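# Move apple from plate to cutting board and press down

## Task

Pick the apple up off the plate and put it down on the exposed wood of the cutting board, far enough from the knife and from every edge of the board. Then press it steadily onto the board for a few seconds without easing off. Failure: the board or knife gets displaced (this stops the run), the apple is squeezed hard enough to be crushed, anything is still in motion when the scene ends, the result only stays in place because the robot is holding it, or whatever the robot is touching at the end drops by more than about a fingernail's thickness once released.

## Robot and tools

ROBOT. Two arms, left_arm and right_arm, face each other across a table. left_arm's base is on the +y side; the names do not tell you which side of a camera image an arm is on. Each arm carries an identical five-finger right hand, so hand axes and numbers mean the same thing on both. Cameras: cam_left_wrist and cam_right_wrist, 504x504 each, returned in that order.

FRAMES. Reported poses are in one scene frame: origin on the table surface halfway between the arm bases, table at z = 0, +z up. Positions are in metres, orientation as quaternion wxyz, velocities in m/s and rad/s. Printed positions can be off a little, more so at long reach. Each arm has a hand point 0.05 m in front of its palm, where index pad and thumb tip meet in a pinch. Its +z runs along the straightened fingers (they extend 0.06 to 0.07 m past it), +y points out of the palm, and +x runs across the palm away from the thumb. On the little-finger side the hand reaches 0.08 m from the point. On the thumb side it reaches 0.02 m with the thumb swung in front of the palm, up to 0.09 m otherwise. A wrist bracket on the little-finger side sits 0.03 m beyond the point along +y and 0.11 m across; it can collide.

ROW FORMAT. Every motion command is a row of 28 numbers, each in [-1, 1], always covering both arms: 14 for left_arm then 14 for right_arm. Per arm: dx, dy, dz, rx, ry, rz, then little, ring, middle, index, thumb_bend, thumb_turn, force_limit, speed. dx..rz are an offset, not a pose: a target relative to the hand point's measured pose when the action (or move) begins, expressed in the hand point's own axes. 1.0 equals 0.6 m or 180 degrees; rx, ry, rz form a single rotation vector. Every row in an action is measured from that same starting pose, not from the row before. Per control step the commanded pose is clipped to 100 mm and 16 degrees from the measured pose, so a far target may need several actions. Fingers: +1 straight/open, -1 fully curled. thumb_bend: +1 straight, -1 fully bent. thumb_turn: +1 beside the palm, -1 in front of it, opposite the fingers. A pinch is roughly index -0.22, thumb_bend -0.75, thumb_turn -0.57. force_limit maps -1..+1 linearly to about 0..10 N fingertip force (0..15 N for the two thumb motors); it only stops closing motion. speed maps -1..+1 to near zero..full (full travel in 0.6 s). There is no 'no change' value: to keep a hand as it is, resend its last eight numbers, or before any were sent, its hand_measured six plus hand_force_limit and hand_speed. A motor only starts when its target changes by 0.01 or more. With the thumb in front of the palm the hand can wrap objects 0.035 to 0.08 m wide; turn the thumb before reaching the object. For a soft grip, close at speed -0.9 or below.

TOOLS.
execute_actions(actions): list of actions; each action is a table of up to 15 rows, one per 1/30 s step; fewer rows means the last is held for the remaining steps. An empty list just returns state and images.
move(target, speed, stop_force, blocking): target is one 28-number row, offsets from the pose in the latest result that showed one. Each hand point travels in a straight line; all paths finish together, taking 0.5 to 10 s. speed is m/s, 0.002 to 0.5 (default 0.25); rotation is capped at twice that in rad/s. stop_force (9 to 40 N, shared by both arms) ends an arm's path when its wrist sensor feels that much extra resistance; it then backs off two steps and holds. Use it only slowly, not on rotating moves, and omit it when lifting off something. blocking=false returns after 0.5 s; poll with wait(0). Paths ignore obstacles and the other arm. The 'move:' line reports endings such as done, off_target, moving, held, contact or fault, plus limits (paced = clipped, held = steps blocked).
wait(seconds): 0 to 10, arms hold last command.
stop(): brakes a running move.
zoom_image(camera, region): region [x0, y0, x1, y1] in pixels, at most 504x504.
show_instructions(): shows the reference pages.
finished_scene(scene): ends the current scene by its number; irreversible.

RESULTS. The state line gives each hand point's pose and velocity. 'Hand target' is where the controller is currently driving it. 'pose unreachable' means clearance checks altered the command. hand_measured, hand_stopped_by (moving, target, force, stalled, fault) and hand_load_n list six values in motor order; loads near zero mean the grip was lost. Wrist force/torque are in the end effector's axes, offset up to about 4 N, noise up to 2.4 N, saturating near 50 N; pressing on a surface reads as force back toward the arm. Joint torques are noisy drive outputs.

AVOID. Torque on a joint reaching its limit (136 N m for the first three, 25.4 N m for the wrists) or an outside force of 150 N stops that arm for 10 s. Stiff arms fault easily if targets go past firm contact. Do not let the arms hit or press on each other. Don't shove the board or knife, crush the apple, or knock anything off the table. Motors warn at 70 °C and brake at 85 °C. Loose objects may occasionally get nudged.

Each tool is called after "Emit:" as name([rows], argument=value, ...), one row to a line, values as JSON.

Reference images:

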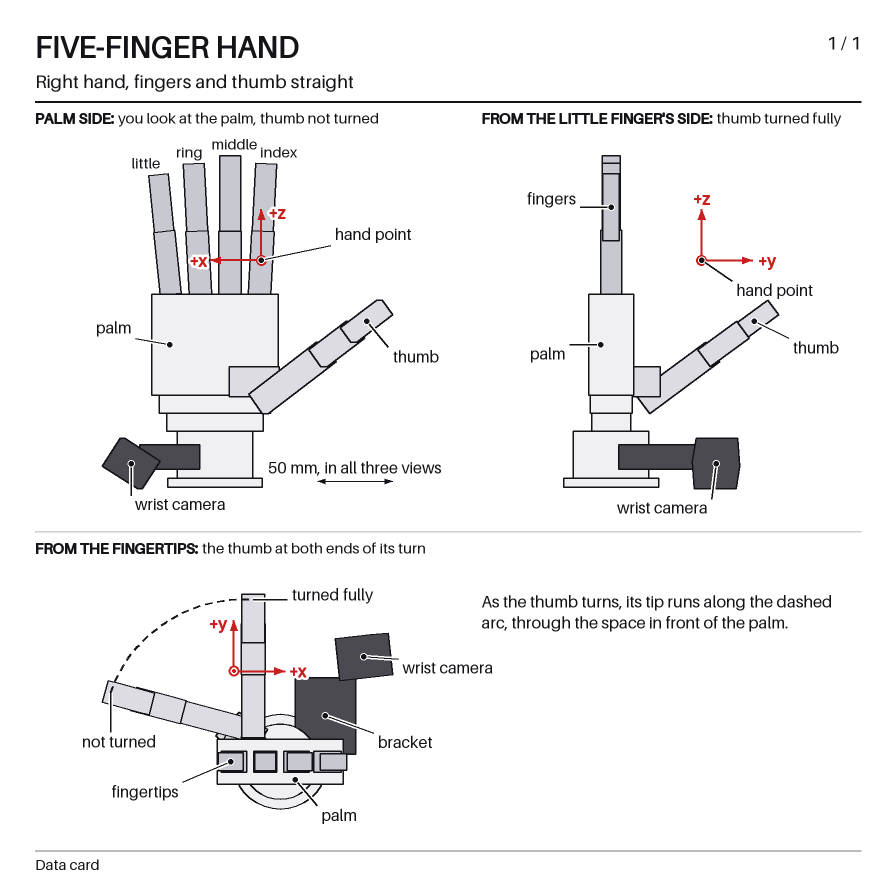

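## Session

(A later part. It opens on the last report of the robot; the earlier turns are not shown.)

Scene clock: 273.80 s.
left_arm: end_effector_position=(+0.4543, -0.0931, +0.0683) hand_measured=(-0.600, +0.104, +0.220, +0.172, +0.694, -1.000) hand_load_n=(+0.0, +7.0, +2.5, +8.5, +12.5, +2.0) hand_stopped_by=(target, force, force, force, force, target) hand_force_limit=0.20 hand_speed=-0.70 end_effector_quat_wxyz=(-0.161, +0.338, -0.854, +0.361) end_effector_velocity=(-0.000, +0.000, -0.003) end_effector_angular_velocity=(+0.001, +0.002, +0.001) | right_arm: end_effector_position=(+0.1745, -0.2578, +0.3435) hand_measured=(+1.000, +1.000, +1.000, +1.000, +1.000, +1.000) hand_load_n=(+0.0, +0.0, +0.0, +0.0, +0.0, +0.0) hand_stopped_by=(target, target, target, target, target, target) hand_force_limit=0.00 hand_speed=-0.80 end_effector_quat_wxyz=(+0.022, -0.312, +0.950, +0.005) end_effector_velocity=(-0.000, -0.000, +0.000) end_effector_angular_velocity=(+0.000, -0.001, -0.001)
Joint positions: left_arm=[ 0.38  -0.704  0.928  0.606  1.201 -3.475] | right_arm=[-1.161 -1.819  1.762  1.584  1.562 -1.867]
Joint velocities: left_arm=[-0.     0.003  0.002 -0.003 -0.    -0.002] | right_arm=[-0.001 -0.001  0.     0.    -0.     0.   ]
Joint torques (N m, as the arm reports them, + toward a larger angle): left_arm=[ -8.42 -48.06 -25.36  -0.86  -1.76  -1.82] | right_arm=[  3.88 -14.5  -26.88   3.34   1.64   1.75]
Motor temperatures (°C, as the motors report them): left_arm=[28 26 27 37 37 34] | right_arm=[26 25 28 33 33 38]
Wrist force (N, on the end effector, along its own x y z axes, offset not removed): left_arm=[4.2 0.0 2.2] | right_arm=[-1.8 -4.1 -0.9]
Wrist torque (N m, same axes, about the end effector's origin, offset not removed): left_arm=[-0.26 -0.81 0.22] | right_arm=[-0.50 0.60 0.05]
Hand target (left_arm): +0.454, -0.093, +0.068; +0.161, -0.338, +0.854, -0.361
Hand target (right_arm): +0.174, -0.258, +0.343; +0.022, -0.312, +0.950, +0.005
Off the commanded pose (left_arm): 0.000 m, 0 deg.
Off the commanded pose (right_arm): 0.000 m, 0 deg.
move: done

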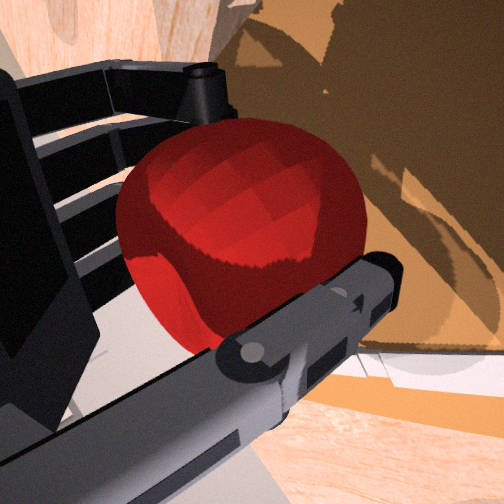

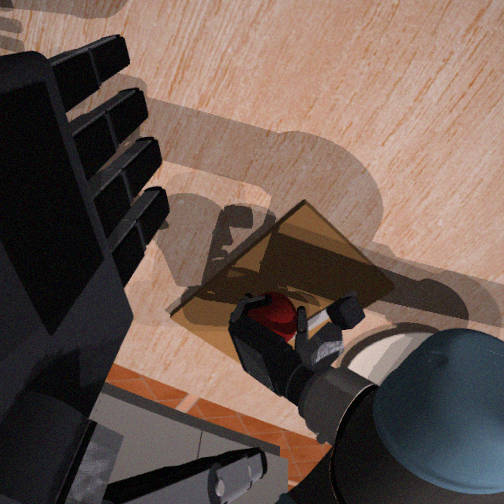

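Emit:
move(target=[0.0015,0.036,0.034,0,0,0,-0.6,-0.6,-0.6,-0.6,-0.8,-1,0.2,-0.7, 0,0,0,0,0,0,1,1,1,1,1,1,0,-0.8], speed=0.007, stop_force=14)

Emit:
wait(seconds=1)

Scene clock: 282.60 s.
left_arm: end_effector_position=(+0.4543, -0.0931, +0.0485) hand_measured=(-0.600, +0.104, +0.220, +0.172, +0.694, -1.000) hand_load_n=(+0.0, +5.5, +2.5, +8.0, +9.5, +1.5) hand_stopped_by=(target, force, force, force, force, target) hand_force_limit=0.20 hand_speed=-0.70 end_effector_quat_wxyz=(-0.161, +0.338, -0.854, +0.361) end_effector_velocity=(-0.000, +0.001, +0.002) end_effector_angular_velocity=(+0.004, +0.001, +0.000) | right_arm: end_effector_position=(+0.1745, -0.2578, +0.3435) hand_measured=(+1.000, +1.000, +1.000, +1.000, +1.000, +1.000) hand_load_n=(+0.0, +0.0, +0.0, +0.0, +0.0, +0.0) hand_stopped_by=(target, target, target, target, target, target) hand_force_limit=0.00 hand_speed=-0.80 end_effector_quat_wxyz=(+0.022, -0.312, +0.950, +0.005) end_effector_velocity=(-0.000, -0.000, +0.000) end_effector_angular_velocity=(+0.000, -0.001, -0.000)
Joint positions: left_arm=[ 0.38  -0.69   0.955  0.565  1.201 -3.475] | right_arm=[-1.161 -1.819  1.762  1.584  1.562 -1.867]
Joint velocities: left_arm=[ 0.    -0.002 -0.002  0.008 -0.     0.   ] | right_arm=[ 0.    -0.001 -0.     0.     0.     0.001]
Joint torques (N m, as the arm reports them, + toward a larger angle): left_arm=[  0.26 -57.4  -26.57   3.28   1.41  -0.68] | right_arm=[  4.09 -14.26 -26.64   3.49   1.67   1.9 ]
Motor temperatures (°C, as the motors report them): left_arm=[28 26 27 37 37 34] | right_arm=[26 25 28 33 33 38]
Wrist force (N, on the end effector, along its own x y z axes, offset not removed): left_arm=[2.7 -7.0 -1.3] | right_arm=[-2.0 -1.7 -4.7]
Wrist torque (N m, same axes, about the end effector's origin, offset not removed): left_arm=[0.09 -0.29 -0.19] | right_arm=[0.21 0.44 0.10]
Hand target (left_arm): +0.454, -0.093, +0.049; +0.161, -0.338, +0.854, -0.361
Hand target (right_arm): +0.174, -0.258, +0.343; +0.022, -0.312, +0.950, +0.005
Off the commanded pose (left_arm): 0.010 m, 0 deg.
Off the commanded pose (right_arm): 0.000 m, 0 deg.
move: contact (left_arm)

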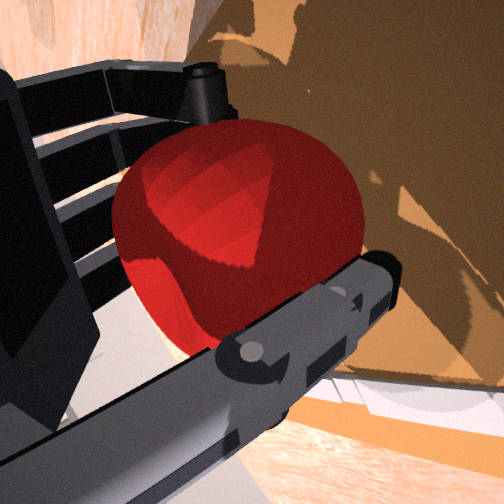

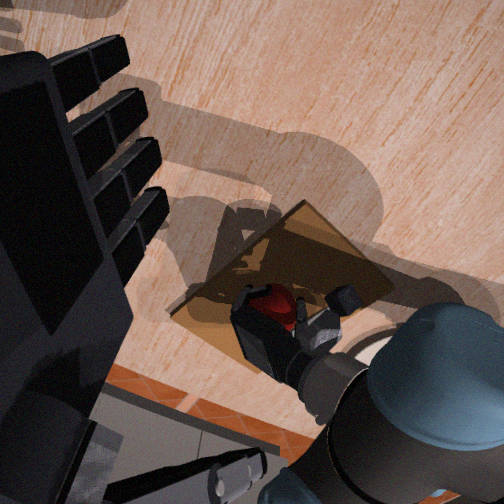

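Scene clock: 283.60 s.
left_arm: end_effector_position=(+0.4543, -0.0932, +0.0490) hand_measured=(-0.600, +0.104, +0.220, +0.172, +0.694, -1.000) hand_load_n=(+0.0, +5.0, +2.0, +7.5, +10.5, +1.5) hand_stopped_by=(target, force, force, force, force, target) hand_force_limit=0.20 hand_speed=-0.70 end_effector_quat_wxyz=(-0.161, +0.338, -0.854, +0.361) end_effector_velocity=(+0.000, -0.000, +0.000) end_effector_angular_velocity=(+0.000, -0.001, -0.001) | right_arm: end_effector_position=(+0.1745, -0.2578, +0.3435) hand_measured=(+1.000, +1.000, +1.000, +1.000, +1.000, +1.000) hand_load_n=(+0.0, +0.0, +0.0, +0.0, +0.0, +0.0) hand_stopped_by=(target, target, target, target, target, target) hand_force_limit=0.00 hand_speed=-0.80 end_effector_quat_wxyz=(+0.022, -0.312, +0.950, +0.005) end_effector_velocity=(-0.000, -0.000, -0.001) end_effector_angular_velocity=(-0.001, +0.002, +0.001)
Joint positions: left_arm=[ 0.38  -0.691  0.954  0.566  1.201 -3.475] | right_arm=[-1.161 -1.819  1.762  1.584  1.562 -1.867]
Joint velocities: left_arm=[-0.     0.    -0.001 -0.    -0.     0.001] | right_arm=[-0.    -0.     0.002 -0.    -0.    -0.001]
Joint torques (N m, as the arm reports them, + toward a larger angle): left_arm=[  0.16 -62.74 -29.87   1.4   -0.2   -0.56] | right_arm=[  3.75 -14.66 -26.47   3.51   1.72   1.89]
Motor temperatures (°C, as the motors report them): left_arm=[28 26 27 37 37 34] | right_arm=[26 25 28 33 33 38]
Wrist force (N, on the end effector, along its own x y z axes, offset not removed): left_arm=[1.1 1.5 1.3] | right_arm=[-0.2 -3.2 -2.4]
Wrist torque (N m, same axes, about the end effector's origin, offset not removed): left_arm=[0.27 -0.37 -0.10] | right_arm=[-0.33 -0.14 -0.16]
Hand target (left_arm): +0.454, -0.093, +0.049; +0.161, -0.338, +0.854, -0.361
Hand target (right_arm): +0.174, -0.258, +0.343; +0.022, -0.312, +0.950, +0.005
Off the commanded pose (left_arm): 0.010 m, 0 deg.
Off the commanded pose (right_arm): 0.000 m, 0 deg.
wait: 1.00 s; at rest by 0.17 s

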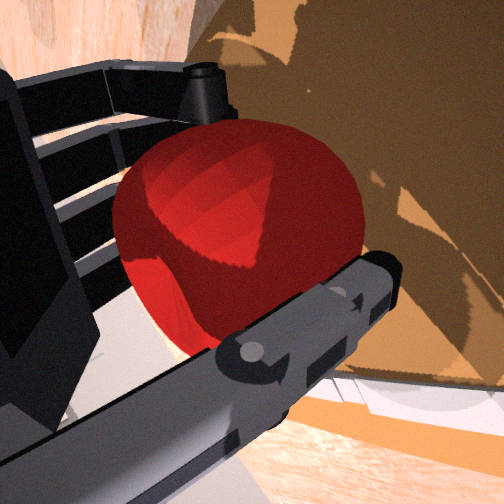

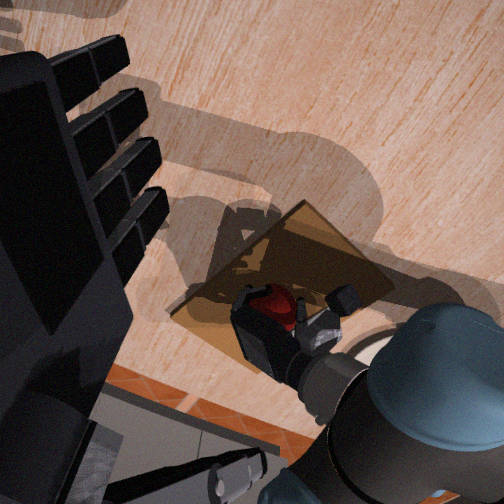

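Emit:
move(target=[0,0,0,0,0,0,0.55,0.55,0.55,0.55,1,-1,0.2,-0.5, 0,0,0,0,0,0,1,1,1,1,1,1,0,-0.8])

Emit:
move(target=[-0.004,-0.085,-0.080,0,0,0,0.55,0.55,0.55,0.55,1,-1,0.2,-0.5, 0,0,0,0,0,0,1,1,1,1,1,1,0,-0.8], speed=0.1)

Scene clock: 304.37 s.
left_arm: end_effector_position=(+0.4543, -0.0932, +0.0490) hand_measured=(+0.550, +0.550, +0.550, +0.550, +1.000, -1.000) hand_load_n=(+0.0, +0.0, +0.0, +0.0, +0.0, +0.0) hand_stopped_by=(target, target, target, target, target, target) hand_force_limit=0.20 hand_speed=-0.50 end_effector_quat_wxyz=(-0.161, +0.338, -0.854, +0.361) end_effector_velocity=(+0.000, +0.000, +0.000) end_effector_angular_velocity=(-0.000, +0.000, +0.000) | right_arm: end_effector_position=(+0.1745, -0.2578, +0.3435) hand_measured=(+1.000, +1.000, +1.000, +1.000, +1.000, +1.000) hand_load_n=(+0.0, +0.0, +0.0, +0.0, +0.0, +0.0) hand_stopped_by=(target, target, target, target, target, target) hand_force_limit=0.00 hand_speed=-0.80 end_effector_quat_wxyz=(+0.022, -0.312, +0.950, +0.005) end_effector_velocity=(+0.000, +0.000, +0.000) end_effector_angular_velocity=(+0.001, -0.000, -0.001)
Joint positions: left_arm=[ 0.38  -0.691  0.954  0.566  1.201 -3.475] | right_arm=[-1.161 -1.819  1.762  1.584  1.562 -1.867]
Joint velocities: left_arm=[ 0.  0. -0. -0.  0.  0.] | right_arm=[ 0.    -0.    -0.     0.    -0.001  0.002]
Joint torques (N m, as the arm reports them, + toward a larger angle): left_arm=[  0.59 -46.69 -23.82   1.6    1.31  -0.13] | right_arm=[  3.46 -14.58 -26.68   3.54   1.64   1.87]
Motor temperatures (°C, as the motors report them): left_arm=[28 26 27 37 37 34] | right_arm=[26 25 28 33 33 38]
Wrist force (N, on the end effector, along its own x y z axes, offset not removed): left_arm=[0.7 1.6 -2.2] | right_arm=[0.5 -1.9 -4.7]
Wrist torque (N m, same axes, about the end effector's origin, offset not removed): left_arm=[0.45 -0.08 0.11] | right_arm=[0.01 0.17 0.15]
Hand target (left_arm): +0.454, -0.093, +0.049; +0.161, -0.338, +0.854, -0.361
Hand target (right_arm): +0.174, -0.258, +0.343; +0.022, -0.312, +0.950, +0.005
Off the commanded pose (left_arm): 0.000 m, 0 deg.
Off the commanded pose (right_arm): 0.000 m, 0 deg.
move: done

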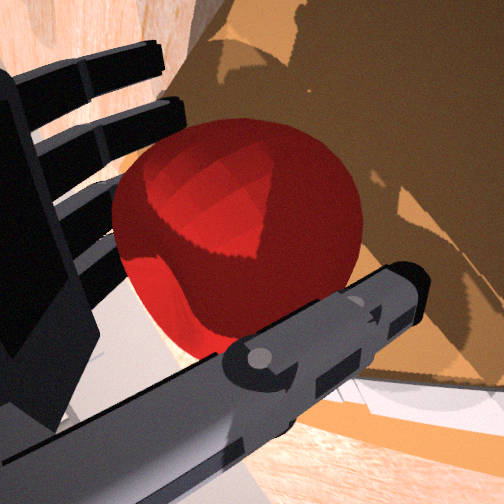

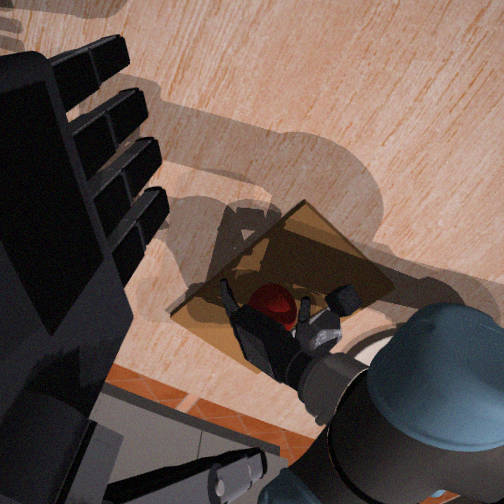

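Scene clock: 305.53 s.
left_arm: end_effector_position=(+0.4546, -0.0932, +0.1188) hand_measured=(+0.550, +0.550, +0.550, +0.550, +1.000, -1.000) hand_load_n=(+0.0, +0.0, +0.0, +0.0, +0.0, +0.0) hand_stopped_by=(target, target, target, target, target, target) hand_force_limit=0.20 hand_speed=-0.50 end_effector_quat_wxyz=(-0.161, +0.338, -0.854, +0.361) end_effector_velocity=(-0.000, -0.001, +0.003) end_effector_angular_velocity=(-0.002, +0.001, +0.002) | right_arm: end_effector_position=(+0.1745, -0.2578, +0.3435) hand_measured=(+1.000, +1.000, +1.000, +1.000, +1.000, +1.000) hand_load_n=(+0.0, +0.0, +0.0, +0.0, +0.0, +0.0) hand_stopped_by=(target, target, target, target, target, target) hand_force_limit=0.00 hand_speed=-0.80 end_effector_quat_wxyz=(+0.022, -0.312, +0.950, +0.005) end_effector_velocity=(-0.000, -0.000, -0.000) end_effector_angular_velocity=(-0.000, +0.001, -0.001)
Joint positions: left_arm=[ 0.381 -0.73   0.844  0.715  1.201 -3.474] | right_arm=[-1.161 -1.819  1.762  1.584  1.562 -1.867]
Joint velocities: left_arm=[-0.    -0.    -0.007  0.007 -0.    -0.002] | right_arm=[-0.    -0.     0.001  0.    -0.     0.   ]
Joint torques (N m, as the arm reports them, + toward a larger angle): left_arm=[ 11.28 -59.65 -30.19   1.99   1.25  -2.07] | right_arm=[  3.62 -14.41 -27.07   3.56   1.71   1.84]
Motor temperatures (°C, as the motors report them): left_arm=[28 26 27 37 37 34] | right_arm=[26 25 28 33 33 38]
Wrist force (N, on the end effector, along its own x y z axes, offset not removed): left_arm=[1.6 -1.1 -1.6] | right_arm=[-1.8 -3.6 -3.0]
Wrist torque (N m, same axes, about the end effector's origin, offset not removed): left_arm=[0.11 -0.19 0.03] | right_arm=[-0.17 0.42 -0.22]
Hand target (left_arm): +0.455, -0.093, +0.119; +0.161, -0.338, +0.854, -0.361
Hand target (right_arm): +0.174, -0.258, +0.343; +0.022, -0.312, +0.950, +0.005
Off the commanded pose (left_arm): 0.000 m, 0 deg.
Off the commanded pose (right_arm): 0.000 m, 0 deg.
move: done

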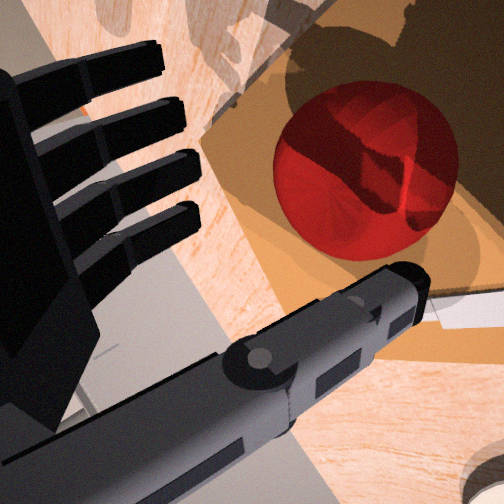

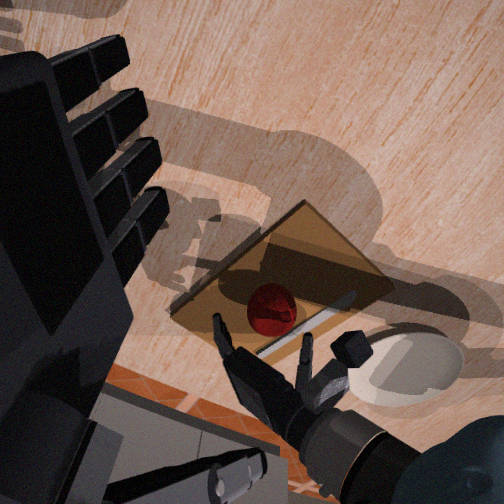

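Emit:
move(target=[-0.01,0.0265,0.0664,0.1556,0,0,0.9,0.9,0.9,0.9,1,1,0.2,1, 0,0,0,0,0,0,1,1,1,1,1,1,0,-0.8], speed=0.12)

Emit:
zoom_image(camera="cam_right_wrist", region=[160, 190, 410, 440])

Scene clock: 332.17 s.
left_arm: end_effector_position=(+0.4723, -0.1011, +0.0802) hand_measured=(+0.900, +0.900, +0.900, +0.900, +1.000, +1.000) hand_load_n=(+0.0, +0.0, +0.0, +0.0, +0.0, +0.0) hand_stopped_by=(target, target, target, target, target, target) hand_force_limit=0.20 hand_speed=1.00 end_effector_quat_wxyz=(-0.238, +0.289, -0.742, +0.556) end_effector_velocity=(+0.000, -0.001, -0.000) end_effector_angular_velocity=(-0.010, -0.008, -0.002) | right_arm: end_effector_position=(+0.1745, -0.2578, +0.3435) hand_measured=(+1.000, +1.000, +1.000, +1.000, +1.000, +1.000) hand_load_n=(+0.0, +0.0, +0.0, +0.0, +0.0, +0.0) hand_stopped_by=(target, target, target, target, target, target) hand_force_limit=0.00 hand_speed=-0.80 end_effector_quat_wxyz=(+0.022, -0.312, +0.950, +0.005) end_effector_velocity=(-0.000, -0.000, -0.000) end_effector_angular_velocity=(-0.001, +0.001, +0.000)
Joint positions: left_arm=[ 0.34  -0.918  1.456 -0.225  1.052 -3.268] | right_arm=[-1.161 -1.819  1.762  1.584  1.562 -1.867]
Joint velocities: left_arm=[-0.    -0.001  0.009 -0.023 -0.001  0.007] | right_arm=[ 0.001  0.     0.001 -0.     0.     0.001]
Joint torques (N m, as the arm reports them, + toward a larger angle): left_arm=[ -8.38 -53.28 -11.52  -2.36  -1.65   2.53] | right_arm=[  3.78 -14.02 -26.84   3.43   1.68   1.92]
Motor temperatures (°C, as the motors report them): left_arm=[28 26 27 37 37 34] | right_arm=[26 25 28 33 33 38]
Wrist force (N, on the end effector, along its own x y z axes, offset not removed): left_arm=[2.8 -0.9 -2.0] | right_arm=[-4.6 -3.6 -4.7]
Wrist torque (N m, same axes, about the end effector's origin, offset not removed): left_arm=[0.17 -0.44 0.13] | right_arm=[-0.27 0.83 -0.16]
Hand target (left_arm): +0.472, -0.101, +0.080; +0.238, -0.289, +0.741, -0.557
Hand target (right_arm): +0.174, -0.258, +0.343; +0.022, -0.312, +0.950, +0.005
Off the commanded pose (left_arm): 0.000 m, 0 deg.
Off the commanded pose (right_arm): 0.000 m, 0 deg.
move: done

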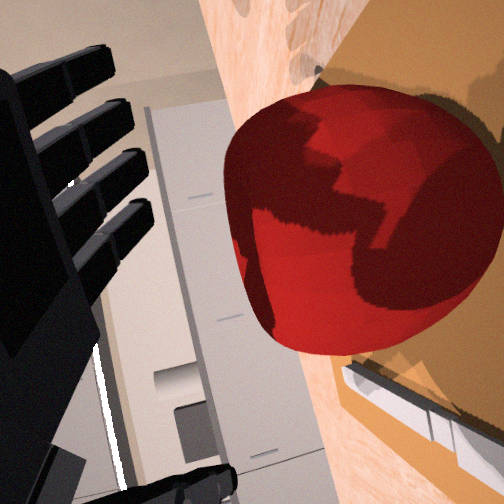

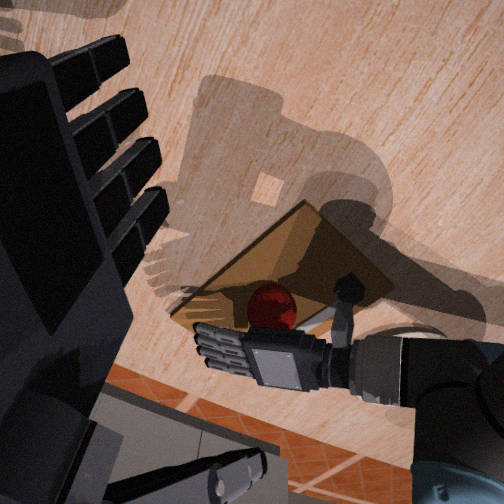

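Region (160, 190, 410, 440) of cam_right_wrist's 504x504 image, scaled by 2.016, with more detail than that image has.

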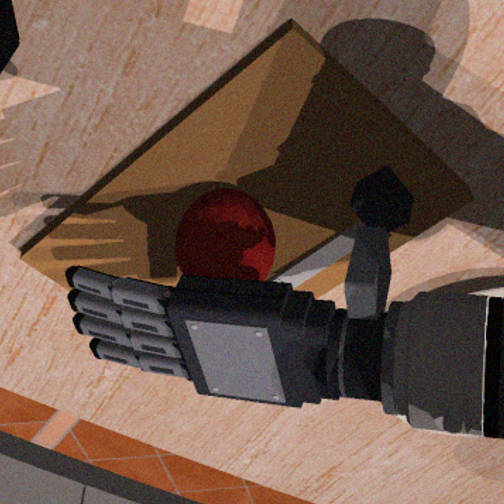

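Emit:
move(target=[0.0016,0.048,0.0134,0,0,0,0.9,0.9,0.9,0.9,1,1,0.2,1, 0,0,0,0,0,0,1,1,1,1,1,1,0,-0.8], speed=0.04, stop_force=9)

Emit:
move(target=[0.0016,0.048,0.0134,0,0,0,0.9,0.9,0.9,0.9,1,1,0.2,1, 0,0,0,0,0,0,1,1,1,1,1,1,0,-0.8], speed=0.004, stop_force=12)

Emit:
wait(seconds=1)

Scene clock: 340.90 s.
left_arm: end_effector_position=(+0.4723, -0.1011, +0.0505) hand_measured=(+0.900, +0.900, +0.900, +0.900, +1.000, +1.000) hand_load_n=(+0.0, +0.0, +0.0, +0.0, +0.0, +0.0) hand_stopped_by=(target, target, target, target, target, target) hand_force_limit=0.20 hand_speed=1.00 end_effector_quat_wxyz=(-0.238, +0.289, -0.742, +0.556) end_effector_velocity=(-0.000, -0.000, -0.002) end_effector_angular_velocity=(+0.001, -0.000, -0.001) | right_arm: end_effector_position=(+0.1745, -0.2578, +0.3435) hand_measured=(+1.000, +1.000, +1.000, +1.000, +1.000, +1.000) hand_load_n=(+0.0, +0.0, +0.0, +0.0, +0.0, +0.0) hand_stopped_by=(target, target, target, target, target, target) hand_force_limit=0.00 hand_speed=-0.80 end_effector_quat_wxyz=(+0.022, -0.312, +0.950, +0.005) end_effector_velocity=(-0.000, -0.000, -0.001) end_effector_angular_velocity=(-0.001, +0.002, -0.001)
Joint positions: left_arm=[ 0.34  -0.88   1.477 -0.285  1.052 -3.268] | right_arm=[-1.161 -1.819  1.762  1.584  1.562 -1.867]
Joint velocities: left_arm=[-0.     0.003  0.001 -0.004  0.001  0.001] | right_arm=[0.    0.001 0.002 0.    0.    0.001]
Joint torques (N m, as the arm reports them, + toward a larger angle): left_arm=[ -5.49 -38.84  -9.79  -2.05   0.58  -1.73] | right_arm=[  3.37 -14.05 -26.52   3.49   1.77   1.87]
Motor temperatures (°C, as the motors report them): left_arm=[28 26 27 37 37 34] | right_arm=[26 25 28 33 33 38]
Wrist force (N, on the end effector, along its own x y z axes, offset not removed): left_arm=[1.7 3.2 -1.1] | right_arm=[-4.3 -2.8 -6.9]
Wrist torque (N m, same axes, about the end effector's origin, offset not removed): left_arm=[0.66 -0.26 0.16] | right_arm=[0.21 0.74 -0.26]
Hand target (left_arm): +0.472, -0.101, +0.050; +0.238, -0.289, +0.742, -0.556
Hand target (right_arm): +0.174, -0.258, +0.343; +0.022, -0.312, +0.950, +0.005
Off the commanded pose (left_arm): 0.000 m, 0 deg.
Off the commanded pose (right_arm): 0.000 m, 0 deg.
move: done

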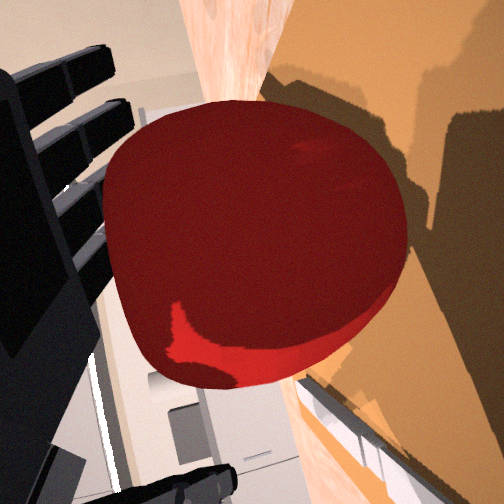

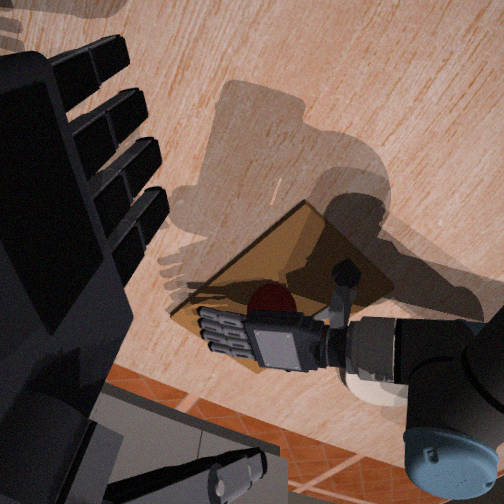

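Scene clock: 345.80 s.
left_arm: end_effector_position=(+0.4723, -0.1012, +0.0325) hand_measured=(+0.900, +0.900, +0.900, +0.900, +1.000, +1.000) hand_load_n=(+0.0, +0.0, +0.0, +0.0, +0.0, +0.0) hand_stopped_by=(target, target, target, target, target, target) hand_force_limit=0.20 hand_speed=1.00 end_effector_quat_wxyz=(-0.238, +0.289, -0.742, +0.557) end_effector_velocity=(+0.000, +0.001, +0.001) end_effector_angular_velocity=(+0.004, +0.000, +0.000) | right_arm: end_effector_position=(+0.1745, -0.2578, +0.3435) hand_measured=(+1.000, +1.000, +1.000, +1.000, +1.000, +1.000) hand_load_n=(+0.0, +0.0, +0.0, +0.0, +0.0, +0.0) hand_stopped_by=(target, target, target, target, target, target) hand_force_limit=0.00 hand_speed=-0.80 end_effector_quat_wxyz=(+0.022, -0.312, +0.950, +0.005) end_effector_velocity=(-0.000, +0.000, +0.001) end_effector_angular_velocity=(+0.001, -0.002, +0.001)
Joint positions: left_arm=[ 0.34  -0.855  1.488 -0.32   1.052 -3.268] | right_arm=[-1.161 -1.819  1.762  1.584  1.562 -1.867]
Joint velocities: left_arm=[ 0.    -0.002  0.001  0.005  0.     0.001] | right_arm=[ 0.    -0.001 -0.001 -0.    -0.    -0.001]
Joint torques (N m, as the arm reports them, + toward a larger angle): left_arm=[ -6.45 -39.91  -6.35   4.05  -0.69  -1.82] | right_arm=[  3.65 -14.59 -26.81   3.39   1.61   1.95]
Motor temperatures (°C, as the motors report them): left_arm=[28 26 27 37 37 34] | right_arm=[26 25 28 33 33 38]
Wrist force (N, on the end effector, along its own x y z axes, offset not removed): left_arm=[2.2 -15.8 -2.2] | right_arm=[-4.3 -5.0 -3.3]
Wrist torque (N m, same axes, about the end effector's origin, offset not removed): left_arm=[0.03 -0.14 -0.52] | right_arm=[-0.59 0.61 -0.22]
Hand target (left_arm): +0.472, -0.101, +0.033; +0.238, -0.289, +0.742, -0.557
Hand target (right_arm): +0.174, -0.258, +0.343; +0.022, -0.312, +0.950, +0.005
Off the commanded pose (left_arm): 0.012 m, 0 deg.
Off the commanded pose (right_arm): 0.000 m, 0 deg.
move: contact (left_arm)

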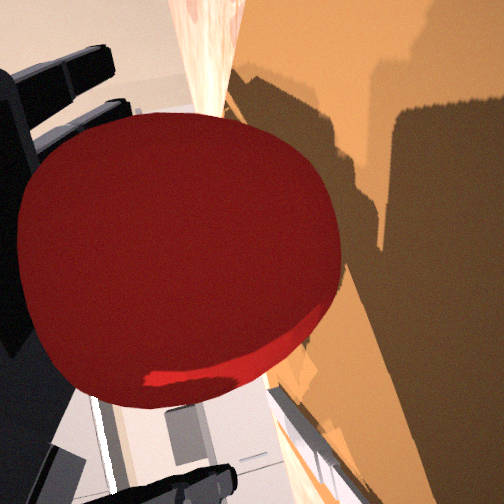

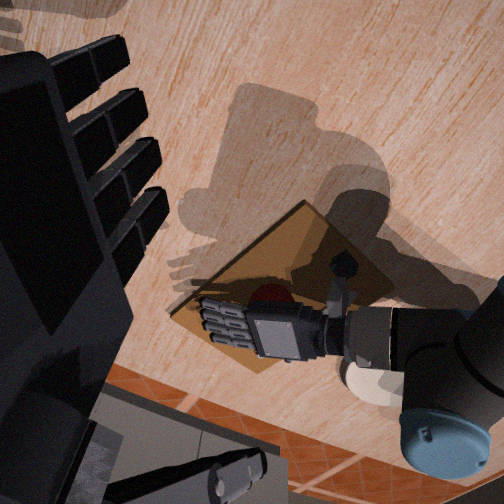

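Scene clock: 346.80 s.
left_arm: end_effector_position=(+0.4723, -0.1012, +0.0327) hand_measured=(+0.900, +0.900, +0.900, +0.900, +1.000, +1.000) hand_load_n=(+0.0, +0.0, +0.0, +0.0, +0.0, +0.0) hand_stopped_by=(target, target, target, target, target, target) hand_force_limit=0.20 hand_speed=1.00 end_effector_quat_wxyz=(-0.238, +0.289, -0.742, +0.557) end_effector_velocity=(-0.000, -0.000, -0.000) end_effector_angular_velocity=(-0.001, +0.001, +0.000) | right_arm: end_effector_position=(+0.1745, -0.2578, +0.3435) hand_measured=(+1.000, +1.000, +1.000, +1.000, +1.000, +1.000) hand_load_n=(+0.0, +0.0, +0.0, +0.0, +0.0, +0.0) hand_stopped_by=(target, target, target, target, target, target) hand_force_limit=0.00 hand_speed=-0.80 end_effector_quat_wxyz=(+0.022, -0.312, +0.950, +0.005) end_effector_velocity=(+0.000, -0.000, +0.000) end_effector_angular_velocity=(+0.000, -0.000, -0.001)
Joint positions: left_arm=[ 0.34  -0.855  1.488 -0.32   1.052 -3.268] | right_arm=[-1.161 -1.819  1.762  1.584  1.562 -1.867]
Joint velocities: left_arm=[-0.    -0.     0.     0.     0.    -0.002] | right_arm=[-0.001 -0.    -0.    -0.     0.     0.   ]
Joint torques (N m, as the arm reports them, + toward a larger angle): left_arm=[ -5.25 -42.9  -19.14   3.12  -0.64  -1.55] | right_arm=[  3.62 -14.37 -27.12   3.39   1.69   2.03]
Motor temperatures (°C, as the motors report them): left_arm=[28 26 27 37 37 34] | right_arm=[26 25 28 33 33 38]
Wrist force (N, on the end effector, along its own x y z axes, offset not removed): left_arm=[1.8 -13.1 -2.6] | right_arm=[-2.0 -4.5 -3.2]
Wrist torque (N m, same axes, about the end effector's origin, offset not removed): left_arm=[0.00 0.11 -0.36] | right_arm=[-0.26 0.46 -0.03]
Hand target (left_arm): +0.472, -0.101, +0.033; +0.238, -0.289, +0.742, -0.557
Hand target (right_arm): +0.174, -0.258, +0.343; +0.022, -0.312, +0.950, +0.005
Off the commanded pose (left_arm): 0.012 m, 0 deg.
Off the commanded pose (right_arm): 0.000 m, 0 deg.
wait: 1.00 s; at rest by 0.17 s

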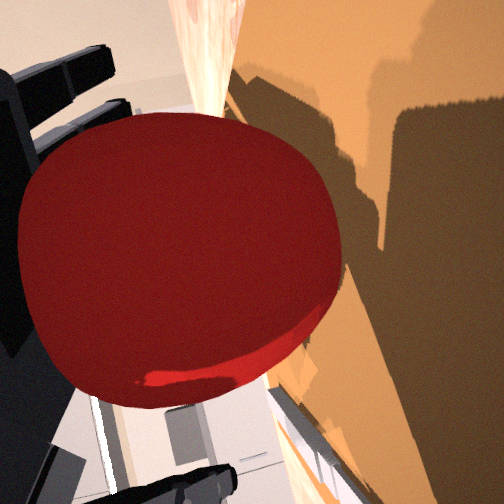

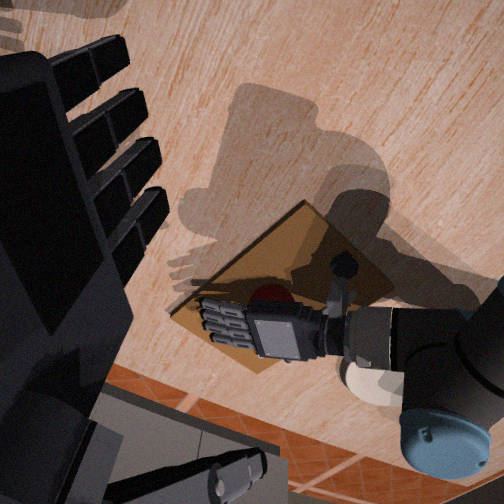

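Emit:
move(target=[0,0.00064,0.00018,0,0,0,0.9,0.9,0.9,0.9,1,1,0.2,1, 0,0,0,0,0,0,1,1,1,1,1,1,0,-0.8], speed=0.002)

Emit:
wait(seconds=2)

Emit:
wait(seconds=2)

Scene clock: 352.00 s.
left_arm: end_effector_position=(+0.4723, -0.1013, +0.0324) hand_measured=(+0.900, +0.900, +0.900, +0.900, +1.000, +1.000) hand_load_n=(+0.0, +0.0, +0.0, +0.0, +0.0, +0.0) hand_stopped_by=(target, target, target, target, target, target) hand_force_limit=0.20 hand_speed=1.00 end_effector_quat_wxyz=(-0.238, +0.289, -0.742, +0.557) end_effector_velocity=(+0.000, +0.001, -0.001) end_effector_angular_velocity=(+0.002, +0.000, +0.000) | right_arm: end_effector_position=(+0.1745, -0.2578, +0.3435) hand_measured=(+1.000, +1.000, +1.000, +1.000, +1.000, +1.000) hand_load_n=(+0.0, +0.0, +0.0, +0.0, +0.0, +0.0) hand_stopped_by=(target, target, target, target, target, target) hand_force_limit=0.00 hand_speed=-0.80 end_effector_quat_wxyz=(+0.022, -0.312, +0.950, +0.005) end_effector_velocity=(-0.000, -0.000, -0.000) end_effector_angular_velocity=(-0.000, -0.000, +0.000)
Joint positions: left_arm=[ 0.34  -0.855  1.488 -0.32   1.052 -3.268] | right_arm=[-1.161 -1.819  1.762  1.584  1.562 -1.867]
Joint velocities: left_arm=[ 0.001  0.     0.002 -0.     0.     0.001] | right_arm=[ 0. -0.  0. -0.  0. -0.]
Joint torques (N m, as the arm reports them, + toward a larger angle): left_arm=[  1.16 -25.24  -0.1    0.95   0.05  -1.19] | right_arm=[  3.58 -13.55 -27.04   3.38   1.75   1.96]
Motor temperatures (°C, as the motors report them): left_arm=[28 26 27 37 37 34] | right_arm=[26 25 28 33 33 38]
Wrist force (N, on the end effector, along its own x y z axes, offset not removed): left_arm=[5.3 -14.3 -5.2] | right_arm=[-5.4 0.0 -3.9]
Wrist torque (N m, same axes, about the end effector's origin, offset not removed): left_arm=[0.52 -0.44 -0.43] | right_arm=[0.29 0.87 -0.10]
Hand target (left_arm): +0.472, -0.101, +0.032; +0.238, -0.289, +0.742, -0.557
Hand target (right_arm): +0.174, -0.258, +0.343; +0.022, -0.312, +0.950, +0.005
Off the commanded pose (left_arm): 0.000 m, 0 deg.
Off the commanded pose (right_arm): 0.000 m, 0 deg.
move: done

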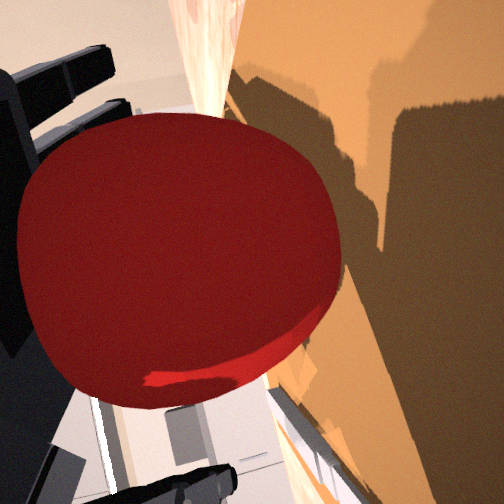

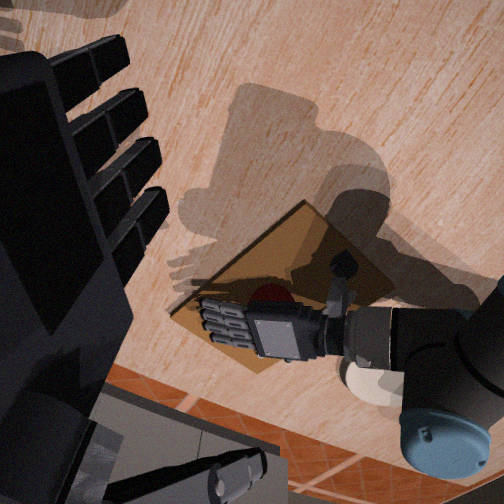

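Scene clock: 354.00 s.
left_arm: end_effector_position=(+0.4723, -0.1013, +0.0323) hand_measured=(+0.900, +0.900, +0.900, +0.900, +1.000, +1.000) hand_load_n=(+0.0, +0.0, +0.0, +0.0, +0.0, +0.0) hand_stopped_by=(target, target, target, target, target, target) hand_force_limit=0.20 hand_speed=1.00 end_effector_quat_wxyz=(-0.238, +0.289, -0.742, +0.557) end_effector_velocity=(-0.000, -0.000, +0.000) end_effector_angular_velocity=(-0.000, -0.001, -0.000) | right_arm: end_effector_position=(+0.1745, -0.2578, +0.3435) hand_measured=(+1.000, +1.000, +1.000, +1.000, +1.000, +1.000) hand_load_n=(+0.0, +0.0, +0.0, +0.0, +0.0, +0.0) hand_stopped_by=(target, target, target, target, target, target) hand_force_limit=0.00 hand_speed=-0.80 end_effector_quat_wxyz=(+0.022, -0.312, +0.950, +0.005) end_effector_velocity=(-0.000, -0.000, -0.000) end_effector_angular_velocity=(-0.001, +0.000, +0.002)
Joint positions: left_arm=[ 0.34  -0.855  1.488 -0.32   1.052 -3.268] | right_arm=[-1.161 -1.819  1.762  1.584  1.562 -1.867]
Joint velocities: left_arm=[-0.     0.    -0.001 -0.    -0.     0.   ] | right_arm=[ 0.001 -0.     0.     0.     0.    -0.001]
Joint torques (N m, as the arm reports them, + toward a larger angle): left_arm=[  8.78 -24.52   2.66   3.5    1.5   -0.59] | right_arm=[  3.39 -14.23 -26.61   3.31   1.7    2.09]
Motor temperatures (°C, as the motors report them): left_arm=[28 26 27 37 37 34] | right_arm=[26 25 28 33 33 38]
Wrist force (N, on the end effector, along its own x y z axes, offset not removed): left_arm=[2.7 -18.3 -7.2] | right_arm=[-1.7 -3.7 -3.8]
Wrist torque (N m, same axes, about the end effector's origin, offset not removed): left_arm=[0.26 -0.02 -0.68] | right_arm=[-0.38 0.27 -0.16]
Hand target (left_arm): +0.472, -0.101, +0.032; +0.238, -0.289, +0.742, -0.557
Hand target (right_arm): +0.174, -0.258, +0.343; +0.022, -0.312, +0.950, +0.005
Off the commanded pose (left_arm): 0.000 m, 0 deg.
Off the commanded pose (right_arm): 0.000 m, 0 deg.
wait: 2.00 s; at rest by 0.17 s

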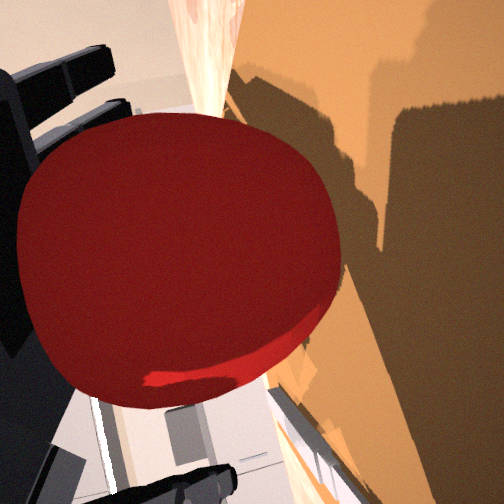

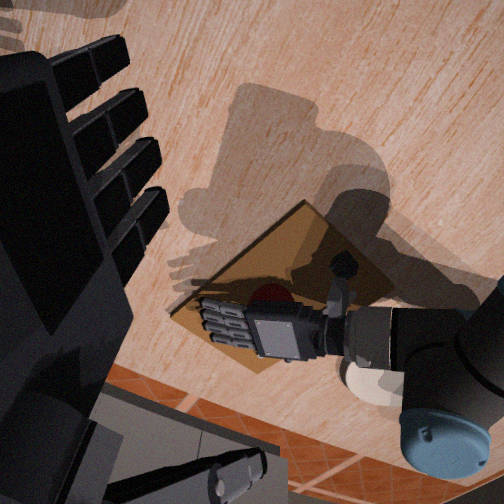

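Scene clock: 356.00 s.
left_arm: end_effector_position=(+0.4723, -0.1012, +0.0323) hand_measured=(+0.900, +0.900, +0.900, +0.900, +1.000, +1.000) hand_load_n=(+0.0, +0.0, +0.0, +0.0, +0.0, +0.0) hand_stopped_by=(target, target, target, target, target, target) hand_force_limit=0.20 hand_speed=1.00 end_effector_quat_wxyz=(-0.238, +0.289, -0.742, +0.557) end_effector_velocity=(+0.000, +0.000, +0.000) end_effector_angular_velocity=(+0.000, -0.000, +0.000) | right_arm: end_effector_position=(+0.1745, -0.2578, +0.3435) hand_measured=(+1.000, +1.000, +1.000, +1.000, +1.000, +1.000) hand_load_n=(+0.0, +0.0, +0.0, +0.0, +0.0, +0.0) hand_stopped_by=(target, target, target, target, target, target) hand_force_limit=0.00 hand_speed=-0.80 end_effector_quat_wxyz=(+0.022, -0.312, +0.950, +0.005) end_effector_velocity=(+0.000, +0.000, +0.000) end_effector_angular_velocity=(+0.000, -0.001, -0.002)
Joint positions: left_arm=[ 0.34  -0.855  1.488 -0.32   1.052 -3.268] | right_arm=[-1.161 -1.819  1.762  1.584  1.562 -1.867]
Joint velocities: left_arm=[ 0.     0.    -0.    -0.    -0.     0.001] | right_arm=[ 0.    -0.    -0.001 -0.     0.     0.002]
Joint torques (N m, as the arm reports them, + toward a larger angle): left_arm=[ 12.56 -22.93   3.08   4.52   1.39  -0.07] | right_arm=[  3.51 -13.74 -26.65   3.37   1.68   2.06]
Motor temperatures (°C, as the motors report them): left_arm=[28 26 27 37 37 34] | right_arm=[26 25 28 33 33 38]
Wrist force (N, on the end effector, along its own x y z axes, offset not removed): left_arm=[4.1 -20.4 -1.9] | right_arm=[0.9 -3.8 -3.9]
Wrist torque (N m, same axes, about the end effector's origin, offset not removed): left_arm=[-0.26 -0.33 -0.53] | right_arm=[-0.34 -0.07 0.12]
Hand target (left_arm): +0.472, -0.101, +0.032; +0.238, -0.289, +0.742, -0.557
Hand target (right_arm): +0.174, -0.258, +0.343; +0.022, -0.312, +0.950, +0.005
Off the commanded pose (left_arm): 0.000 m, 0 deg.
Off the commanded pose (right_arm): 0.000 m, 0 deg.
wait: 2.00 s; at rest by 0.17 s

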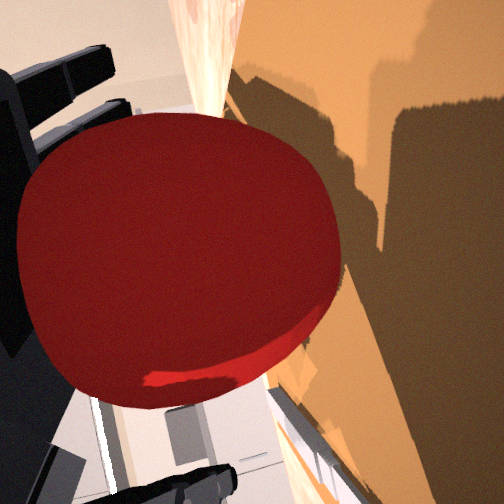

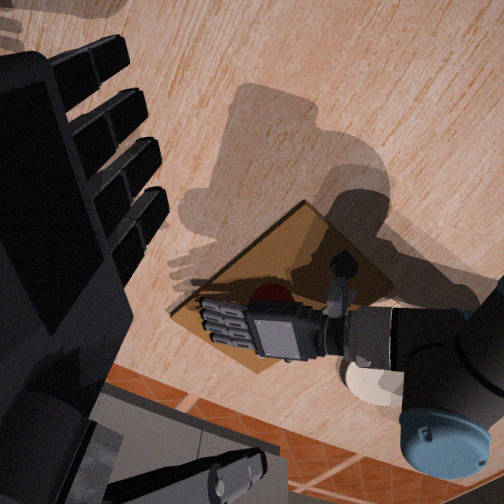

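Emit:
wait(seconds=5)

Emit:
finished_scene(scene=1)

Scene clock: 365.63 s.
left_arm: end_effector_position=(+0.4723, -0.1012, +0.0323) hand_measured=(+0.900, +0.900, +0.900, +0.900, +1.000, +1.000) hand_load_n=(+0.0, +0.0, +0.0, +0.0, +0.0, +0.0) hand_stopped_by=(target, target, target, target, target, target) hand_force_limit=0.20 hand_speed=1.00 end_effector_quat_wxyz=(-0.238, +0.289, -0.742, +0.557) end_effector_velocity=(+0.000, -0.000, +0.000) end_effector_angular_velocity=(-0.001, +0.000, +0.001) | right_arm: end_effector_position=(+0.1745, -0.2578, +0.3435) hand_measured=(+1.000, +1.000, +1.000, +1.000, +1.000, +1.000) hand_load_n=(+0.0, +0.0, +0.0, +0.0, +0.0, +0.0) hand_stopped_by=(target, target, target, target, target, target) hand_force_limit=0.00 hand_speed=-0.80 end_effector_quat_wxyz=(+0.022, -0.312, +0.950, +0.005) end_effector_velocity=(-0.000, +0.000, +0.000) end_effector_angular_velocity=(+0.000, -0.000, +0.001)
Joint positions: left_arm=[ 0.34  -0.855  1.488 -0.32   1.052 -3.268] | right_arm=[-1.161 -1.819  1.762  1.584  1.562 -1.867]
Joint velocities: left_arm=[ 0.     0.    -0.001 -0.    -0.    -0.001] | right_arm=[ 0. -0. -0. -0.  0. -0.]
Joint torques (N m, as the arm reports them, + toward a larger angle): left_arm=[ 13.15 -24.25   1.67   4.47   1.21   2.45] | right_arm=[  3.38 -13.6  -26.43   3.25   1.67   2.03]
Motor temperatures (°C, as the motors report them): left_arm=[28 26 27 37 37 34] | right_arm=[26 25 28 33 33 38]
Wrist force (N, on the end effector, along its own x y z axes, offset not removed): left_arm=[0.6 -18.8 -5.2] | right_arm=[-0.6 -4.2 -2.5]
Wrist torque (N m, same axes, about the end effector's origin, offset not removed): left_arm=[0.04 0.22 -0.68] | right_arm=[-0.60 0.26 0.02]
Hand target (left_arm): +0.472, -0.101, +0.032; +0.238, -0.289, +0.742, -0.557
Hand target (right_arm): +0.174, -0.258, +0.343; +0.022, -0.312, +0.950, +0.005
Off the commanded pose (left_arm): 0.000 m, 0 deg.
Off the commanded pose (right_arm): 0.000 m, 0 deg.
wait: 5.00 s; at rest from the start

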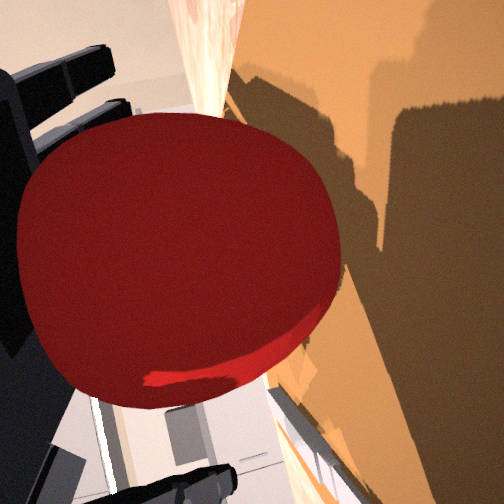

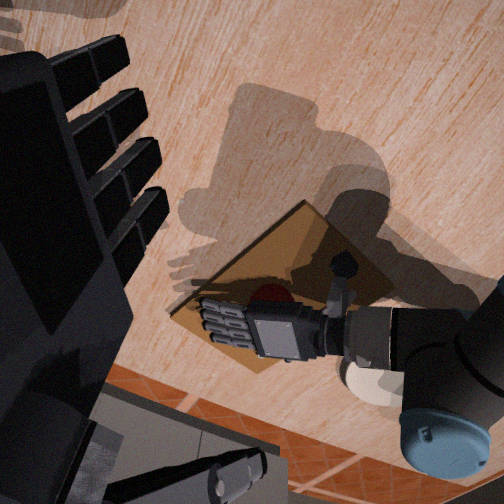

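The scene is finished: the task was done.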